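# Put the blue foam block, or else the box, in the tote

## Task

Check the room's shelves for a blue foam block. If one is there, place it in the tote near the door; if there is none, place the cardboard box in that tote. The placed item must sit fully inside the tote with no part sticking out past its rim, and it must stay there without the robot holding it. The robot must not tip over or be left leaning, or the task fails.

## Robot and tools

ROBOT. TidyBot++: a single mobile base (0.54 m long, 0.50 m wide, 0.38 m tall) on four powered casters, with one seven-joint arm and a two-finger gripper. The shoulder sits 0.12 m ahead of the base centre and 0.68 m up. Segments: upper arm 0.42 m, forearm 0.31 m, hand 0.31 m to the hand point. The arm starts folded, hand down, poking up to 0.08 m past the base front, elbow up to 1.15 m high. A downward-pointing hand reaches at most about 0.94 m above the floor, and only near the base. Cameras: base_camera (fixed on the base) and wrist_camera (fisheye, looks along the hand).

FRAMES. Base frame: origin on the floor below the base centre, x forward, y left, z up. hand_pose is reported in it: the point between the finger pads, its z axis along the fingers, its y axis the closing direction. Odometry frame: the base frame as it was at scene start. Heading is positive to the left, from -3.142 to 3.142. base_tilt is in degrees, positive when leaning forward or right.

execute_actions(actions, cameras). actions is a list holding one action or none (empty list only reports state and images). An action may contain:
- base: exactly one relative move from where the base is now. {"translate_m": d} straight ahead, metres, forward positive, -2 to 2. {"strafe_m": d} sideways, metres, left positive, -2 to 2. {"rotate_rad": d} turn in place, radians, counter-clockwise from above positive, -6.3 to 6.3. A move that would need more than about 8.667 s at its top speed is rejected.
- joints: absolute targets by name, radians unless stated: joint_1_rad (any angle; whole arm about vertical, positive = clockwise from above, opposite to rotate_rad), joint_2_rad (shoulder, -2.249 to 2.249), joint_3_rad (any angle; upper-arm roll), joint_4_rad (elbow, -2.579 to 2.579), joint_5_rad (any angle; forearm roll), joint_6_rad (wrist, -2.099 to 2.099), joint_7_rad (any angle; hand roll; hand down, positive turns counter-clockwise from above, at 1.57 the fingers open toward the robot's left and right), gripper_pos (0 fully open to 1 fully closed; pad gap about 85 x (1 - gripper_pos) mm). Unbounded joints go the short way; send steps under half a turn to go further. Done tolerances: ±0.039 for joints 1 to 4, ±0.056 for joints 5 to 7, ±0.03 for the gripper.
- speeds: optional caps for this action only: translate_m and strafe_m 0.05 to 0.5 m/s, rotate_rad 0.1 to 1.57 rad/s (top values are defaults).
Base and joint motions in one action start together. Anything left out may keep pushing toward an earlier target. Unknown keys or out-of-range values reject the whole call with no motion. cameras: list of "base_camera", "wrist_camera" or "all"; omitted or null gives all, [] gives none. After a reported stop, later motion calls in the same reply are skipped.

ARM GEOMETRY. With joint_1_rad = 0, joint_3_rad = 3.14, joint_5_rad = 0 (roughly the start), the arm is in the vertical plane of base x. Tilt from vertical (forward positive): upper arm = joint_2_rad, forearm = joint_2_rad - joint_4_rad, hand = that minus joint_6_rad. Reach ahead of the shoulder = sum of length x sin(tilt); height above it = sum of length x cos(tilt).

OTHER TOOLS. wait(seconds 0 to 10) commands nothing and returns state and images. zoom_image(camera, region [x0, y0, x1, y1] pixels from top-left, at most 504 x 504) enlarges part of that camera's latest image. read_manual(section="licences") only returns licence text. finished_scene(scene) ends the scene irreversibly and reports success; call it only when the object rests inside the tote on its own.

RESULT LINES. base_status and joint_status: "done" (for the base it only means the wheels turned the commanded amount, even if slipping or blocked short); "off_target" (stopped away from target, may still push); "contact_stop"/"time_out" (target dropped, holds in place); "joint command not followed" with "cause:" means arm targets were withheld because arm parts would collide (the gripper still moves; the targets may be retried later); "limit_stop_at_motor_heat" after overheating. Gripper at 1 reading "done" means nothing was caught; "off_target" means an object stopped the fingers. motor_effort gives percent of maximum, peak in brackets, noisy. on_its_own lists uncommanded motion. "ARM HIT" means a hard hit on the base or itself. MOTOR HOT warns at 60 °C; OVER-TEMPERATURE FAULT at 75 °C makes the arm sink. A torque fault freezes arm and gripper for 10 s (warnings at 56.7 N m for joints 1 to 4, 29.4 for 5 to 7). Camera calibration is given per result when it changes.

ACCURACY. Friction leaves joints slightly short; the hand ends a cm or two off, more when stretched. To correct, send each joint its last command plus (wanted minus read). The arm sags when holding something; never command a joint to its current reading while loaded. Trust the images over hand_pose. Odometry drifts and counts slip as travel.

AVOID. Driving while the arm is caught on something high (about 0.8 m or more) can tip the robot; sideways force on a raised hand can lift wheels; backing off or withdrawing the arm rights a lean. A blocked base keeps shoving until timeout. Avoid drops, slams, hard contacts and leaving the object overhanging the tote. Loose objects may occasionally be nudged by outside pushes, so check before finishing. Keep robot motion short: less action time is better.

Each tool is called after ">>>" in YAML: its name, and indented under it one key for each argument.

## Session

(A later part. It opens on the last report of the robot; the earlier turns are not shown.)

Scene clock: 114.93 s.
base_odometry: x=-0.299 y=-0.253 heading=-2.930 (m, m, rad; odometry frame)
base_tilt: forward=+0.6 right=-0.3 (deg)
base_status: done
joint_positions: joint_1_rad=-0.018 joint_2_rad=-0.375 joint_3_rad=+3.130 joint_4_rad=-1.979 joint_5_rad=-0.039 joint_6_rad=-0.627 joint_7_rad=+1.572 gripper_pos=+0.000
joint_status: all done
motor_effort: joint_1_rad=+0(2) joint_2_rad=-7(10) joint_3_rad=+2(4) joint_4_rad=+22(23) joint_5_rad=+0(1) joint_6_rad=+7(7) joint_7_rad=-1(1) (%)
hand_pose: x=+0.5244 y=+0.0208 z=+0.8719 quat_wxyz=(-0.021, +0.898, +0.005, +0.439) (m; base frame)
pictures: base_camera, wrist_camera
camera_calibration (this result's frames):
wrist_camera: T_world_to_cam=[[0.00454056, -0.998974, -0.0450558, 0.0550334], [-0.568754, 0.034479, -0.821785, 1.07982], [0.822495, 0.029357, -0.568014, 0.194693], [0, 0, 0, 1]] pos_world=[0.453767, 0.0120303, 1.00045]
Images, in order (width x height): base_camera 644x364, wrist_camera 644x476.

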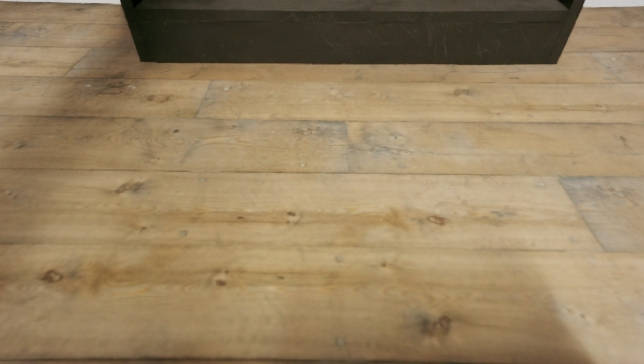

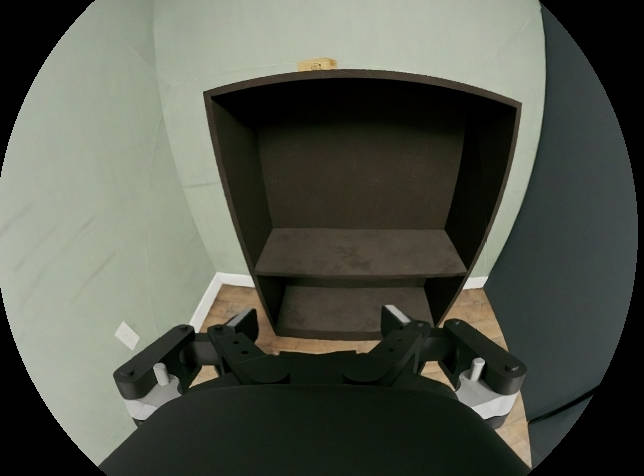

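>>> execute_actions:
  actions:
    - {"base":{"translate_m":0.2},"joints":{"joint_2_rad":0.1,"joint_4_rad":-0.35,"joint_6_rad":-1.85},"speeds":{"translate_m":0.1}}
  cameras: []

>>> execute_actions:
  actions:
    - {"base":{"translate_m":0.25}}

>>> zoom_image:
  camera: "wrist_camera"
  region: [200, 120, 450, 350]

Scene clock: 120.40 s.
base_odometry: x=-0.494 y=-0.295 heading=-2.930 (m, m, rad; odometry frame)
base_tilt: forward=+0.6 right=-0.3 (deg)
base_status: done
joint_positions: joint_1_rad=-0.017 joint_2_rad=+0.080 joint_3_rad=+3.130 joint_4_rad=-0.372 joint_5_rad=-0.039 joint_6_rad=-1.825 joint_7_rad=+1.572 gripper_pos=+0.000
joint_status: all done
motor_effort: joint_1_rad=+0(0) joint_2_rad=-14(15) joint_3_rad=+0(1) joint_4_rad=+13(23) joint_5_rad=-1(0) joint_6_rad=+7(7) joint_7_rad=-1(2) (%)
hand_pose: x=+0.5258 y=+0.0244 z=+1.1822 quat_wxyz=(-0.021, +0.907, +0.026, +0.419) (m; base frame)
pictures: none
No camera images: the call's "cameras" was empty. Leave "cameras" out to get every camera's image.

Scene clock: 122.20 s.
base_odometry: x=-0.739 y=-0.348 heading=-2.930 (m, m, rad; odometry frame)
base_tilt: forward=+0.6 right=-0.3 (deg)
base_status: done
joint_positions: joint_1_rad=-0.017 joint_2_rad=+0.100 joint_3_rad=+3.130 joint_4_rad=-0.370 joint_5_rad=-0.039 joint_6_rad=-1.826 joint_7_rad=+1.572 gripper_pos=+0.000
joint_status: not commanded
motor_effort: joint_1_rad=+1(1) joint_2_rad=-15(18) joint_3_rad=+1(2) joint_4_rad=+13(14) joint_5_rad=+0(0) joint_6_rad=+7(7) joint_7_rad=-1(1) (%)
hand_pose: x=+0.5355 y=+0.0246 z=+1.1746 quat_wxyz=(-0.021, +0.911, +0.026, +0.410) (m; base frame)
pictures: base_camera, wrist_camera
camera_calibration (this result's frames):
wrist_camera: T_world_to_cam=[[0.0407463, -0.998788, -0.0276033, 0.0325667], [-0.619754, -0.00359428, -0.784788, 1.3196], [0.783738, 0.0490845, -0.619149, 0.4377], [0, 0, 0, 1]] pos_world=[0.473456, 0.0157859, 1.3075]
Images, in order (width x height): base_camera 644x364, wrist_camera 644x476.

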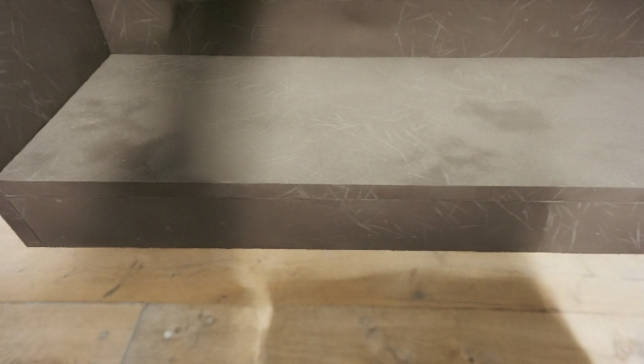

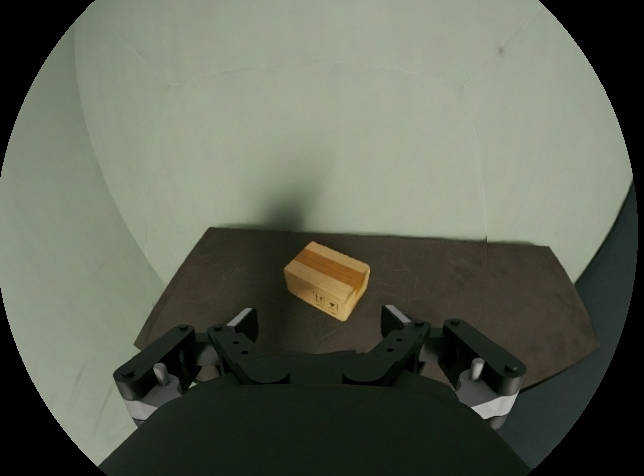

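Region (200, 120, 450, 350) of wrist_camera's 644x476 image, scaled by 2.016; it fills the top 464 rows of this view, and the rest is white.

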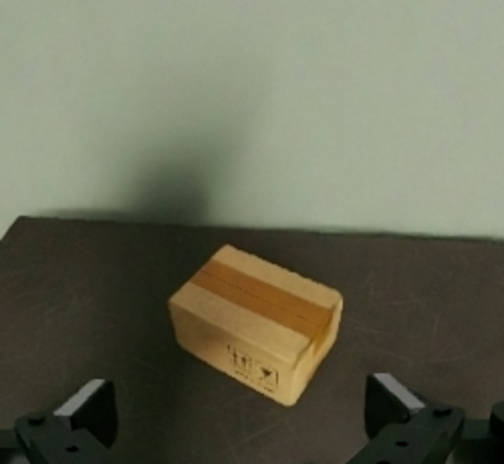

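>>> execute_actions:
  actions:
    - {"base":{"strafe_m":-0.5},"joints":{"joint_1_rad":-0.93}}
  cameras: []

>>> execute_actions:
  actions:
    - {"base":{"translate_m":0.17},"joints":{"joint_2_rad":-0.07,"joint_4_rad":-1.015,"joint_6_rad":-1.135},"speeds":{"translate_m":0.15}}

Scene clock: 133.83 s.
base_odometry: x=-0.844 y=+0.141 heading=-2.929 (m, m, rad; odometry frame)
base_tilt: forward=+0.6 right=-0.3 (deg)
base_status: done
joint_positions: joint_1_rad=-0.912 joint_2_rad=+0.100 joint_3_rad=+3.130 joint_4_rad=-0.370 joint_5_rad=-0.039 joint_6_rad=-1.826 joint_7_rad=+1.572 gripper_pos=+0.000
joint_status: all done
motor_effort: joint_1_rad=+0(2) joint_2_rad=-15(16) joint_3_rad=+1(2) joint_4_rad=+13(14) joint_5_rad=+1(1) joint_6_rad=+7(6) joint_7_rad=-1(1) (%)
hand_pose: x=+0.3603 y=+0.3402 z=+1.1747 quat_wxyz=(-0.197, +0.810, +0.418, +0.361) (m; base frame)
pictures: none
No camera images: the call's "cameras" was empty. Leave "cameras" out to get every camera's image.

Scene clock: 136.00 s.
base_odometry: x=-1.010 y=+0.105 heading=-2.929 (m, m, rad; odometry frame)
base_tilt: forward=+0.6 right=-0.3 (deg)
base_status: done
joint_positions: joint_1_rad=-0.915 joint_2_rad=-0.048 joint_3_rad=+3.130 joint_4_rad=-0.995 joint_5_rad=-0.039 joint_6_rad=-1.161 joint_7_rad=+1.572 gripper_pos=+0.000
joint_status: all done
motor_effort: joint_1_rad=+0(2) joint_2_rad=-16(17) joint_3_rad=+0(0) joint_4_rad=+19(20) joint_5_rad=-1(1) joint_6_rad=+8(8) joint_7_rad=-1(1) (%)
hand_pose: x=+0.4106 y=+0.4092 z=+1.1265 quat_wxyz=(-0.237, +0.776, +0.391, +0.434) (m; base frame)
pictures: base_camera, wrist_camera
camera_calibration (this result's frames):
wrist_camera: T_world_to_cam=[[0.799736, -0.598761, -0.0436712, -0.0367712], [-0.30823, -0.347086, -0.885735, 1.33217], [0.515186, 0.721815, -0.462133, 0.145071], [0, 0, 0, 1]] pos_world=[0.365284, 0.335647, 1.24539]
Images, in order (width x height): base_camera 644x364, wrist_camera 644x476.

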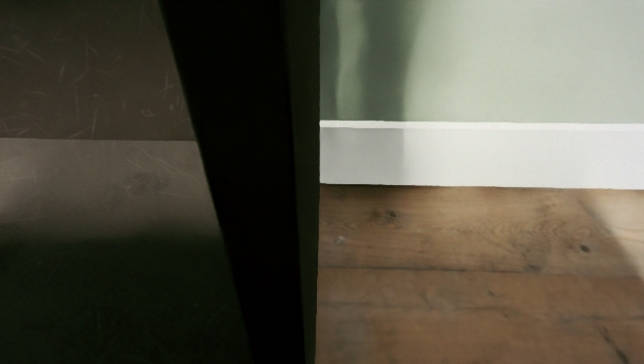

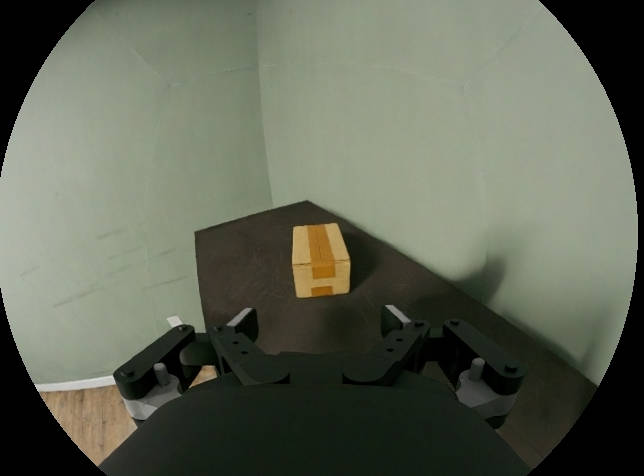

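>>> execute_actions:
  actions:
    - {"joints":{"joint_2_rad":0.245,"joint_4_rad":-0.807,"joint_6_rad":-1.005}}
  cameras: ["wrist_camera"]

Scene clock: 140.63 s.
base_odometry: x=-1.010 y=+0.105 heading=-2.929 (m, m, rad; odometry frame)
base_tilt: forward=+0.6 right=-0.3 (deg)
base_status: not commanded
joint_positions: joint_1_rad=-0.915 joint_2_rad=+0.245 joint_3_rad=+3.130 joint_4_rad=-0.832 joint_5_rad=-0.039 joint_6_rad=-1.028 joint_7_rad=+1.572 gripper_pos=+0.000
joint_status: all done
motor_effort: joint_1_rad=+0(1) joint_2_rad=-27(29) joint_3_rad=+0(1) joint_4_rad=+21(22) joint_5_rad=+0(1) joint_6_rad=+8(7) joint_7_rad=-1(1) (%)
hand_pose: x=+0.4990 y=+0.5230 z=+1.0807 quat_wxyz=(-0.239, +0.777, +0.388, +0.434) (m; base frame)
pictures: wrist_camera
camera_calibration (this result's frames):
wrist_camera: T_world_to_cam=[[0.796776, -0.602229, -0.0496903, -0.0315112], [-0.312745, -0.340616, -0.886663, 1.35823], [0.517049, 0.722012, -0.459738, -0.0074244], [0, 0, 0, 1]] pos_world=[0.453725, 0.449018, 1.19931]
Images, in order (width x height): wrist_camera 644x476.

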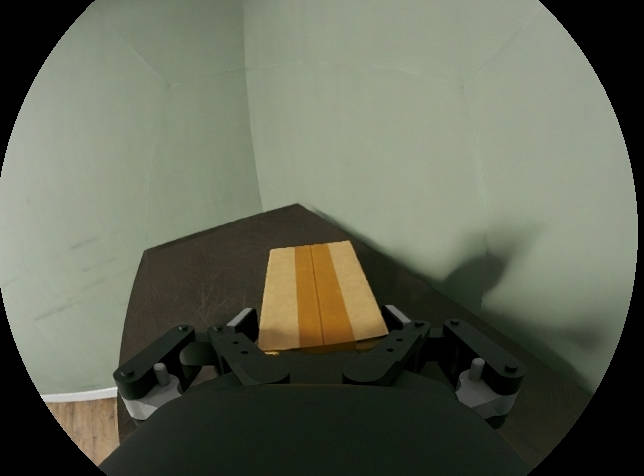

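>>> execute_actions:
  actions:
    - {"joints":{"gripper_pos":1}}
  cameras: []

>>> execute_actions:
  actions:
    - {"joints":{"joint_2_rad":-0.1,"joint_4_rad":-0.9}}
  cameras: ["wrist_camera"]

Scene clock: 142.53 s.
base_odometry: x=-1.010 y=+0.105 heading=-2.929 (m, m, rad; odometry frame)
base_tilt: forward=+0.6 right=-0.3 (deg)
base_status: not commanded
joint_positions: joint_1_rad=-0.915 joint_2_rad=+0.245 joint_3_rad=+3.130 joint_4_rad=-0.829 joint_5_rad=-0.039 joint_6_rad=-1.028 joint_7_rad=+1.572 gripper_pos=+0.337
joint_status: gripper_pos off_target (ended at +0.337, target +1.000)
motor_effort: joint_1_rad=+1(0) joint_2_rad=-26(28) joint_3_rad=+0(0) joint_4_rad=+21(21) joint_5_rad=+0(0) joint_6_rad=+8(8) joint_7_rad=-1(1) (%)
hand_pose: x=+0.4991 y=+0.5231 z=+1.0824 quat_wxyz=(-0.240, +0.777, +0.387, +0.435) (m; base frame)
pictures: none
No camera images: the call's "cameras" was empty. Leave "cameras" out to get every camera's image.

Scene clock: 144.33 s.
base_odometry: x=-1.010 y=+0.105 heading=-2.929 (m, m, rad; odometry frame)
base_tilt: forward=+0.6 right=-0.3 (deg)
base_status: not commanded
joint_positions: joint_1_rad=-0.915 joint_2_rad=-0.104 joint_3_rad=+3.130 joint_4_rad=-0.882 joint_5_rad=-0.039 joint_6_rad=-1.028 joint_7_rad=+1.572 gripper_pos=+0.337
joint_status: all done
motor_effort: joint_1_rad=+0(0) joint_2_rad=-13(32) joint_3_rad=+1(0) joint_4_rad=+19(22) joint_5_rad=+0(1) joint_6_rad=+9(9) joint_7_rad=-1(1) (%)
hand_pose: x=+0.3973 y=+0.3909 z=+1.2517 quat_wxyz=(-0.293, +0.701, +0.354, +0.546) (m; base frame)
pictures: wrist_camera
camera_calibration (this result's frames):
wrist_camera: T_world_to_cam=[[0.805461, -0.590981, -0.0444211, -0.0359713], [-0.140345, -0.117383, -0.98312, 1.39807], [0.575791, 0.798099, -0.177489, -0.187168], [0, 0, 0, 1]] pos_world=[0.332955, 0.29223, 1.33965]
Images, in order (width x height): wrist_camera 644x476.

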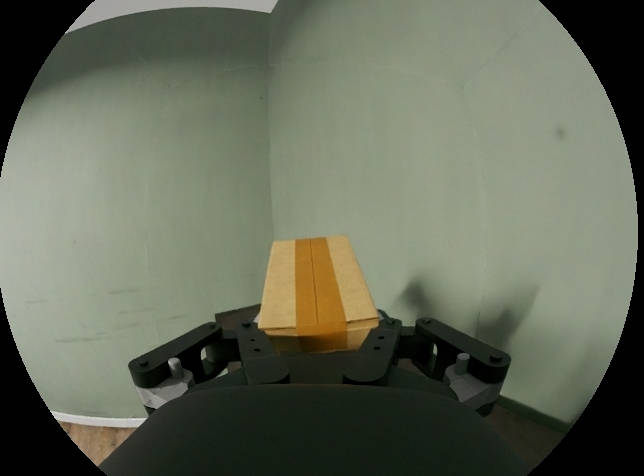

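>>> execute_actions:
  actions:
    - {"base":{"strafe_m":0.25}}
  cameras: []

>>> execute_actions:
  actions:
    - {"base":{"translate_m":-2.0},"joints":{"joint_1_rad":-1.57}}
  cameras: []

>>> execute_actions:
  actions:
    - {"base":{"translate_m":-0.65},"joints":{"joint_2_rad":0.6,"joint_4_rad":-1.6,"joint_6_rad":-0.5}}
  cameras: ["wrist_camera"]

Scene clock: 148.57 s.
base_odometry: x=-0.958 y=-0.140 heading=-2.930 (m, m, rad; odometry frame)
base_tilt: forward=+0.6 right=-0.3 (deg)
base_status: done
joint_positions: joint_1_rad=-0.917 joint_2_rad=-0.096 joint_3_rad=+3.130 joint_4_rad=-0.885 joint_5_rad=-0.038 joint_6_rad=-1.028 joint_7_rad=+1.572 gripper_pos=+0.337
joint_status: not commanded
motor_effort: joint_1_rad=+1(2) joint_2_rad=-13(17) joint_3_rad=+1(1) joint_4_rad=+19(20) joint_5_rad=+0(0) joint_6_rad=+9(9) joint_7_rad=+0(1) (%)
hand_pose: x=+0.3995 y=+0.3949 z=+1.2466 quat_wxyz=(-0.292, +0.703, +0.356, +0.542) (m; base frame)
pictures: none
No camera images: the call's "cameras" was empty. Leave "cameras" out to get every camera's image.

Scene clock: 153.93 s.
base_odometry: x=+0.998 y=+0.280 heading=-2.930 (m, m, rad; odometry frame)
base_tilt: forward=+0.6 right=-0.3 (deg)
base_status: done
joint_positions: joint_1_rad=-1.557 joint_2_rad=-0.096 joint_3_rad=+3.130 joint_4_rad=-0.885 joint_5_rad=-0.037 joint_6_rad=-1.028 joint_7_rad=+1.572 gripper_pos=+0.337
joint_status: all done
motor_effort: joint_1_rad=+0(1) joint_2_rad=-13(16) joint_3_rad=+1(3) joint_4_rad=+19(20) joint_5_rad=+0(1) joint_6_rad=+10(9) joint_7_rad=-1(0) (%)
hand_pose: x=+0.1082 y=+0.4843 z=+1.2465 quat_wxyz=(-0.447, +0.556, +0.559, +0.423) (m; base frame)
pictures: none
No camera images: the call's "cameras" was empty. Leave "cameras" out to get every camera's image.

Scene clock: 156.60 s.
base_odometry: x=+1.633 y=+0.416 heading=-2.930 (m, m, rad; odometry frame)
base_tilt: forward=+0.6 right=-0.3 (deg)
base_status: done
joint_positions: joint_1_rad=-1.565 joint_2_rad=+0.597 joint_3_rad=+3.130 joint_4_rad=-1.584 joint_5_rad=-0.037 joint_6_rad=-0.528 joint_7_rad=+1.572 gripper_pos=+0.337
joint_status: all done
motor_effort: joint_1_rad=+0(3) joint_2_rad=-34(40) joint_3_rad=+0(1) joint_4_rad=+17(23) joint_5_rad=+0(0) joint_6_rad=+5(9) joint_7_rad=-1(0) (%)
hand_pose: x=+0.1087 y=+0.6246 z=+0.5674 quat_wxyz=(-0.163, +0.699, +0.682, +0.140) (m; base frame)
pictures: wrist_camera
camera_calibration (this result's frames):
wrist_camera: T_world_to_cam=[[0.998501, -0.0417592, -0.0353894, -0.0649967], [-0.0534875, -0.881748, -0.468678, 0.888269], [-0.0116329, 0.469868, -0.88266, 0.339978], [0, 0, 0, 1]] pos_world=[0.116365, 0.62077, 0.714097]
Images, in order (width x height): wrist_camera 644x476.

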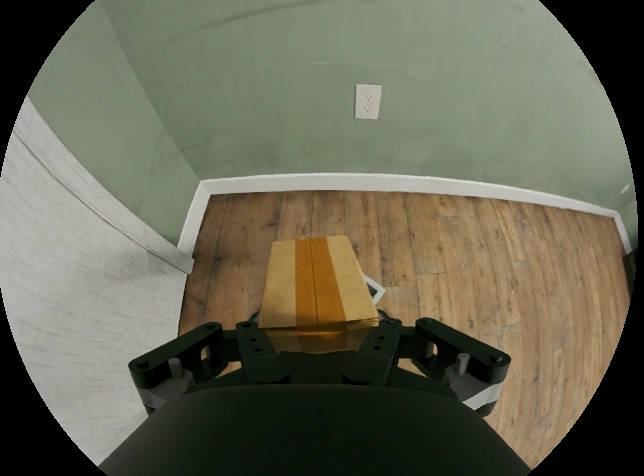

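Tilt the hand to see the tote.

>>> execute_actions:
  actions:
    - {"joints":{"joint_6_rad":-1.3}}
  cameras: ["wrist_camera"]

Scene clock: 158.37 s.
base_odometry: x=+1.633 y=+0.416 heading=-2.930 (m, m, rad; odometry frame)
base_tilt: forward=+0.6 right=-0.3 (deg)
base_status: not commanded
joint_positions: joint_1_rad=-1.565 joint_2_rad=+0.597 joint_3_rad=+3.130 joint_4_rad=-1.589 joint_5_rad=-0.037 joint_6_rad=-1.295 joint_7_rad=+1.572 gripper_pos=+0.337
joint_status: all done
motor_effort: joint_1_rad=+0(0) joint_2_rad=-29(34) joint_3_rad=+0(0) joint_4_rad=+13(17) joint_5_rad=+1(0) joint_6_rad=-2(4) joint_7_rad=+0(2) (%)
hand_pose: x=+0.1043 y=+0.3896 z=+0.5553 quat_wxyz=(+0.106, +0.700, +0.693, -0.133) (m; base frame)
pictures: wrist_camera
camera_calibration (this result's frames):
wrist_camera: T_world_to_cam=[[0.999247, -0.0340968, -0.0185201, -0.0832546], [-0.0275667, -0.959729, 0.279573, 0.287357], [-0.0273069, -0.278852, -0.959946, 0.775906], [0, 0, 0, 1]] pos_world=[0.112301, 0.489309, 0.662949]
Images, in order (width x height): wrist_camera 644x476.

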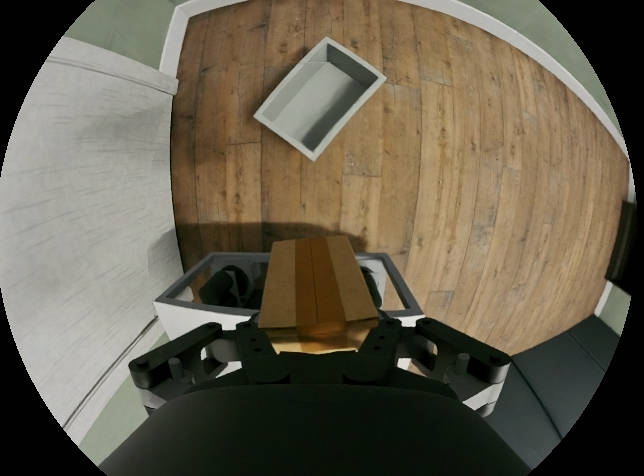

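>>> execute_actions:
  actions:
    - {"base":{"strafe_m":0.21},"joints":{"joint_1_rad":-1.52,"joint_2_rad":1.39,"joint_4_rad":-1.015,"joint_6_rad":-1.24}}
  cameras: ["wrist_camera"]

Scene clock: 167.27 s.
base_odometry: x=+1.678 y=+0.211 heading=-2.929 (m, m, rad; odometry frame)
base_tilt: forward=+0.6 right=-0.3 (deg)
base_status: done
joint_positions: joint_1_rad=-1.539 joint_2_rad=+1.381 joint_3_rad=+3.130 joint_4_rad=-1.041 joint_5_rad=-0.037 joint_6_rad=-1.263 joint_7_rad=+1.572 gripper_pos=+0.337
joint_status: all done
motor_effort: joint_1_rad=+0(1) joint_2_rad=-41(42) joint_3_rad=-1(1) joint_4_rad=+9(14) joint_5_rad=+0(1) joint_6_rad=-4(4) joint_7_rad=-1(1) (%)
hand_pose: x=+0.1153 y=+0.4599 z=+0.2589 quat_wxyz=(+0.172, +0.696, +0.665, -0.207) (m; base frame)
pictures: wrist_camera
camera_calibration (this result's frames):
wrist_camera: T_world_to_cam=[[0.997476, -0.0695018, -0.0145311, -0.0819317], [-0.0546131, -0.881755, 0.468536, 0.356303], [-0.045377, -0.46656, -0.883325, 0.579824], [0, 0, 0, 1]] pos_world=[0.127494, 0.579, 0.344041]
Images, in order (width x height): wrist_camera 644x476.

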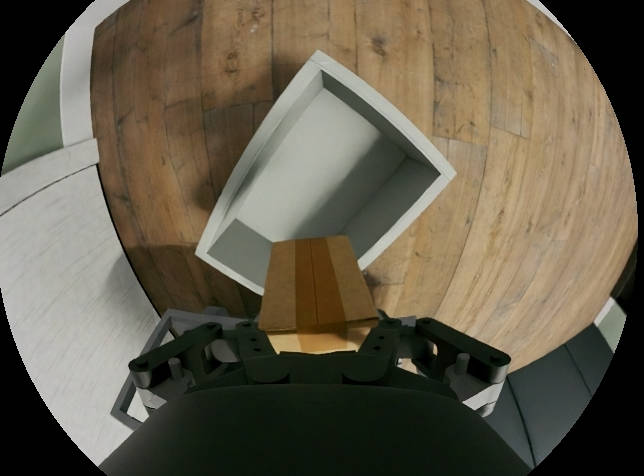

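>>> execute_actions:
  actions:
    - {"joints":{"joint_2_rad":1.74,"joint_4_rad":-0.665}}
  cameras: ["wrist_camera"]

Scene clock: 170.93 s.
base_odometry: x=+1.678 y=+0.211 heading=-2.929 (m, m, rad; odometry frame)
base_tilt: forward=+0.6 right=-0.3 (deg)
base_status: not commanded
joint_positions: joint_1_rad=-1.539 joint_2_rad=+1.742 joint_3_rad=+3.130 joint_4_rad=-0.690 joint_5_rad=-0.037 joint_6_rad=-1.261 joint_7_rad=+1.572 gripper_pos=+0.337
joint_status: all done
motor_effort: joint_1_rad=+0(0) joint_2_rad=-40(44) joint_3_rad=-2(1) joint_4_rad=+9(11) joint_5_rad=-1(1) joint_6_rad=-4(4) joint_7_rad=-1(0) (%)
hand_pose: x=+0.1154 y=+0.4569 z=+0.1070 quat_wxyz=(+0.174, +0.697, +0.663, -0.210) (m; base frame)
pictures: wrist_camera
camera_calibration (this result's frames):
wrist_camera: T_world_to_cam=[[0.99718, -0.0736961, -0.0141962, -0.0824961], [-0.0580981, -0.87774, 0.475601, 0.422688], [-0.0475105, -0.473435, -0.879546, 0.447327], [0, 0, 0, 1]] pos_world=[0.128073, 0.576711, 0.191243]
Images, in order (width x height): wrist_camera 644x476.

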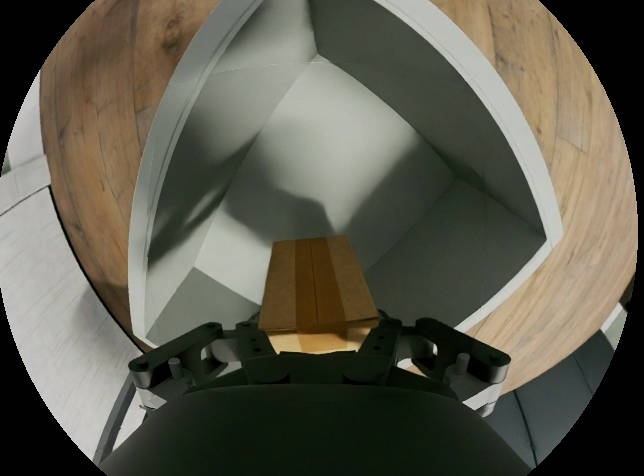

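>>> execute_actions:
  actions:
    - {"joints":{"joint_2_rad":1.785,"joint_4_rad":-0.60}}
  cameras: ["wrist_camera"]

Scene clock: 172.70 s.
base_odometry: x=+1.678 y=+0.211 heading=-2.929 (m, m, rad; odometry frame)
base_tilt: forward=+0.6 right=-0.3 (deg)
base_status: not commanded
joint_positions: joint_1_rad=-1.539 joint_2_rad=+1.767 joint_3_rad=+3.130 joint_4_rad=-0.620 joint_5_rad=-0.037 joint_6_rad=-1.261 joint_7_rad=+1.572 gripper_pos=+0.337
joint_status: all done
motor_effort: joint_1_rad=+1(0) joint_2_rad=-41(42) joint_3_rad=-1(0) joint_4_rad=+10(11) joint_5_rad=-1(0) joint_6_rad=-4(4) joint_7_rad=-1(1) (%)
hand_pose: x=+0.1162 y=+0.4777 z=+0.0992 quat_wxyz=(+0.159, +0.701, +0.667, -0.195) (m; base frame)
pictures: wrist_camera
camera_calibration (this result's frames):
wrist_camera: T_world_to_cam=[[0.997145, -0.0738045, -0.0159669, -0.0816096], [-0.0595111, -0.898239, 0.435459, 0.458616], [-0.0464809, -0.433265, -0.900067, 0.433041], [0, 0, 0, 1]] pos_world=[0.128797, 0.593546, 0.188755]
Images, in order (width x height): wrist_camera 644x476.

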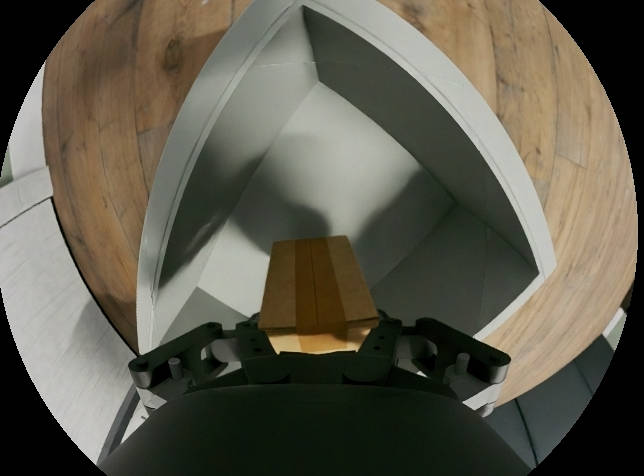

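>>> execute_actions:
  actions:
    - {"joints":{"joint_2_rad":1.82}}
  cameras: ["wrist_camera"]

Scene clock: 174.17 s.
base_odometry: x=+1.678 y=+0.211 heading=-2.929 (m, m, rad; odometry frame)
base_tilt: forward=+0.6 right=-0.3 (deg)
base_status: not commanded
joint_positions: joint_1_rad=-1.539 joint_2_rad=+1.810 joint_3_rad=+3.130 joint_4_rad=-0.619 joint_5_rad=-0.037 joint_6_rad=-1.261 joint_7_rad=+1.572 gripper_pos=+0.337
joint_status: all done
motor_effort: joint_1_rad=+0(1) joint_2_rad=-40(42) joint_3_rad=-1(1) joint_4_rad=+9(10) joint_5_rad=+0(1) joint_6_rad=-4(4) joint_7_rad=-1(1) (%)
hand_pose: x=+0.1154 y=+0.4523 z=+0.0789 quat_wxyz=(+0.173, +0.697, +0.663, -0.209) (m; base frame)
pictures: wrist_camera
camera_calibration (this result's frames):
wrist_camera: T_world_to_cam=[[0.997124, -0.0744594, -0.0141359, -0.0828615], [-0.0589177, -0.878871, 0.473407, 0.432797], [-0.0476732, -0.471212, -0.880731, 0.41952], [0, 0, 0, 1]] pos_world=[0.128122, 0.571886, 0.163424]
Images, in order (width x height): wrist_camera 644x476.

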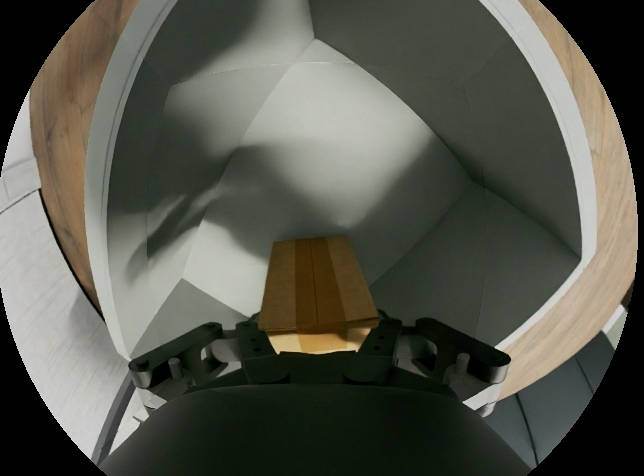

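Close enough; release.

>>> execute_actions:
  actions:
    - {"joints":{"gripper_pos":0.15}}
  cameras: ["wrist_camera"]

>>> execute_actions:
  actions:
    - {"joints":{"joint_2_rad":1.3,"joint_4_rad":-1.0}}
  cameras: ["wrist_camera"]

Scene clock: 176.07 s.
base_odometry: x=+1.678 y=+0.211 heading=-2.929 (m, m, rad; odometry frame)
base_tilt: forward=+0.6 right=-0.3 (deg)
base_status: not commanded
joint_positions: joint_1_rad=-1.539 joint_2_rad=+1.810 joint_3_rad=+3.130 joint_4_rad=-0.619 joint_5_rad=-0.037 joint_6_rad=-1.261 joint_7_rad=+1.572 gripper_pos=+0.150
joint_status: all done
motor_effort: joint_1_rad=+0(0) joint_2_rad=-40(40) joint_3_rad=-1(1) joint_4_rad=+9(9) joint_5_rad=+0(0) joint_6_rad=-3(4) joint_7_rad=+0(1) (%)
hand_pose: x=+0.1154 y=+0.4523 z=+0.0789 quat_wxyz=(+0.173, +0.697, +0.663, -0.209) (m; base frame)
pictures: wrist_camera
camera_calibration (this result's frames):
wrist_camera: T_world_to_cam=[[0.997124, -0.0744597, -0.0141358, -0.0828616], [-0.0589179, -0.878871, 0.473407, 0.432797], [-0.0476733, -0.471212, -0.88073, 0.41952], [0, 0, 0, 1]] pos_world=[0.128123, 0.571886, 0.163424]
Images, in order (width x height): wrist_camera 644x476.

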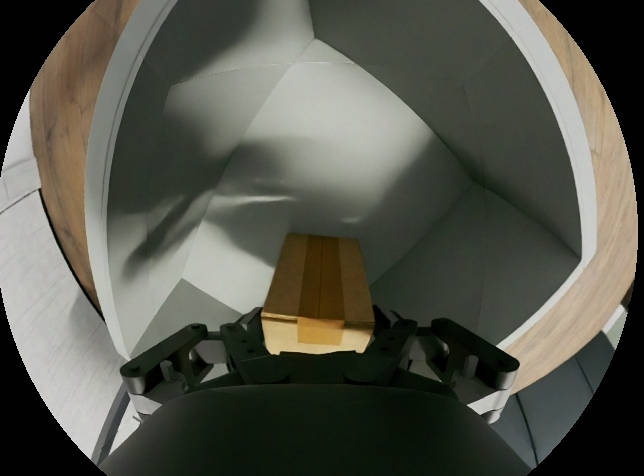

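Scene clock: 177.87 s.
base_odometry: x=+1.678 y=+0.211 heading=-2.929 (m, m, rad; odometry frame)
base_tilt: forward=+0.6 right=-0.3 (deg)
base_status: not commanded
joint_positions: joint_1_rad=-1.539 joint_2_rad=+1.310 joint_3_rad=+3.130 joint_4_rad=-0.976 joint_5_rad=-0.037 joint_6_rad=-1.261 joint_7_rad=+1.572 gripper_pos=+0.150
joint_status: all done
motor_effort: joint_1_rad=+1(1) joint_2_rad=-41(44) joint_3_rad=+0(0) joint_4_rad=+11(13) joint_5_rad=-1(1) joint_6_rad=-3(4) joint_7_rad=-1(1) (%)
hand_pose: x=+0.1172 y=+0.5212 z=+0.2985 quat_wxyz=(+0.125, +0.707, +0.677, -0.160) (m; base frame)
pictures: wrist_camera
camera_calibration (this result's frames):
wrist_camera: T_world_to_cam=[[0.997493, -0.0679347, -0.0198074, -0.0782308], [-0.0570335, -0.937511, 0.343251, 0.458622], [-0.0418883, -0.34126, -0.939035, 0.594479], [0, 0, 0, 1]] pos_world=[0.129093, 0.62752, 0.399265]
Images, in order (width x height): wrist_camera 644x476.

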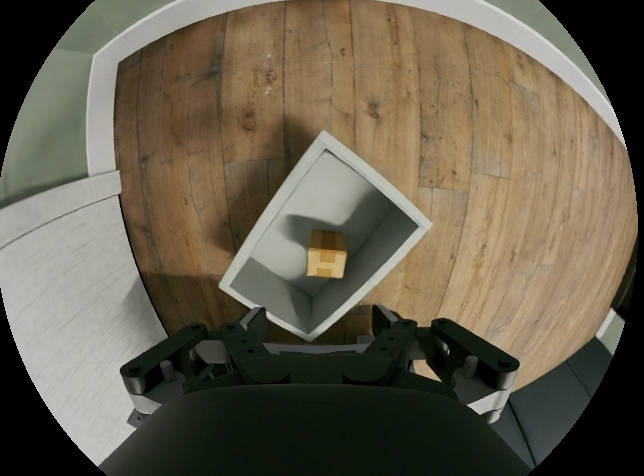

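>>> finished_scene:
  scene: 1

The scene is finished: the task was done.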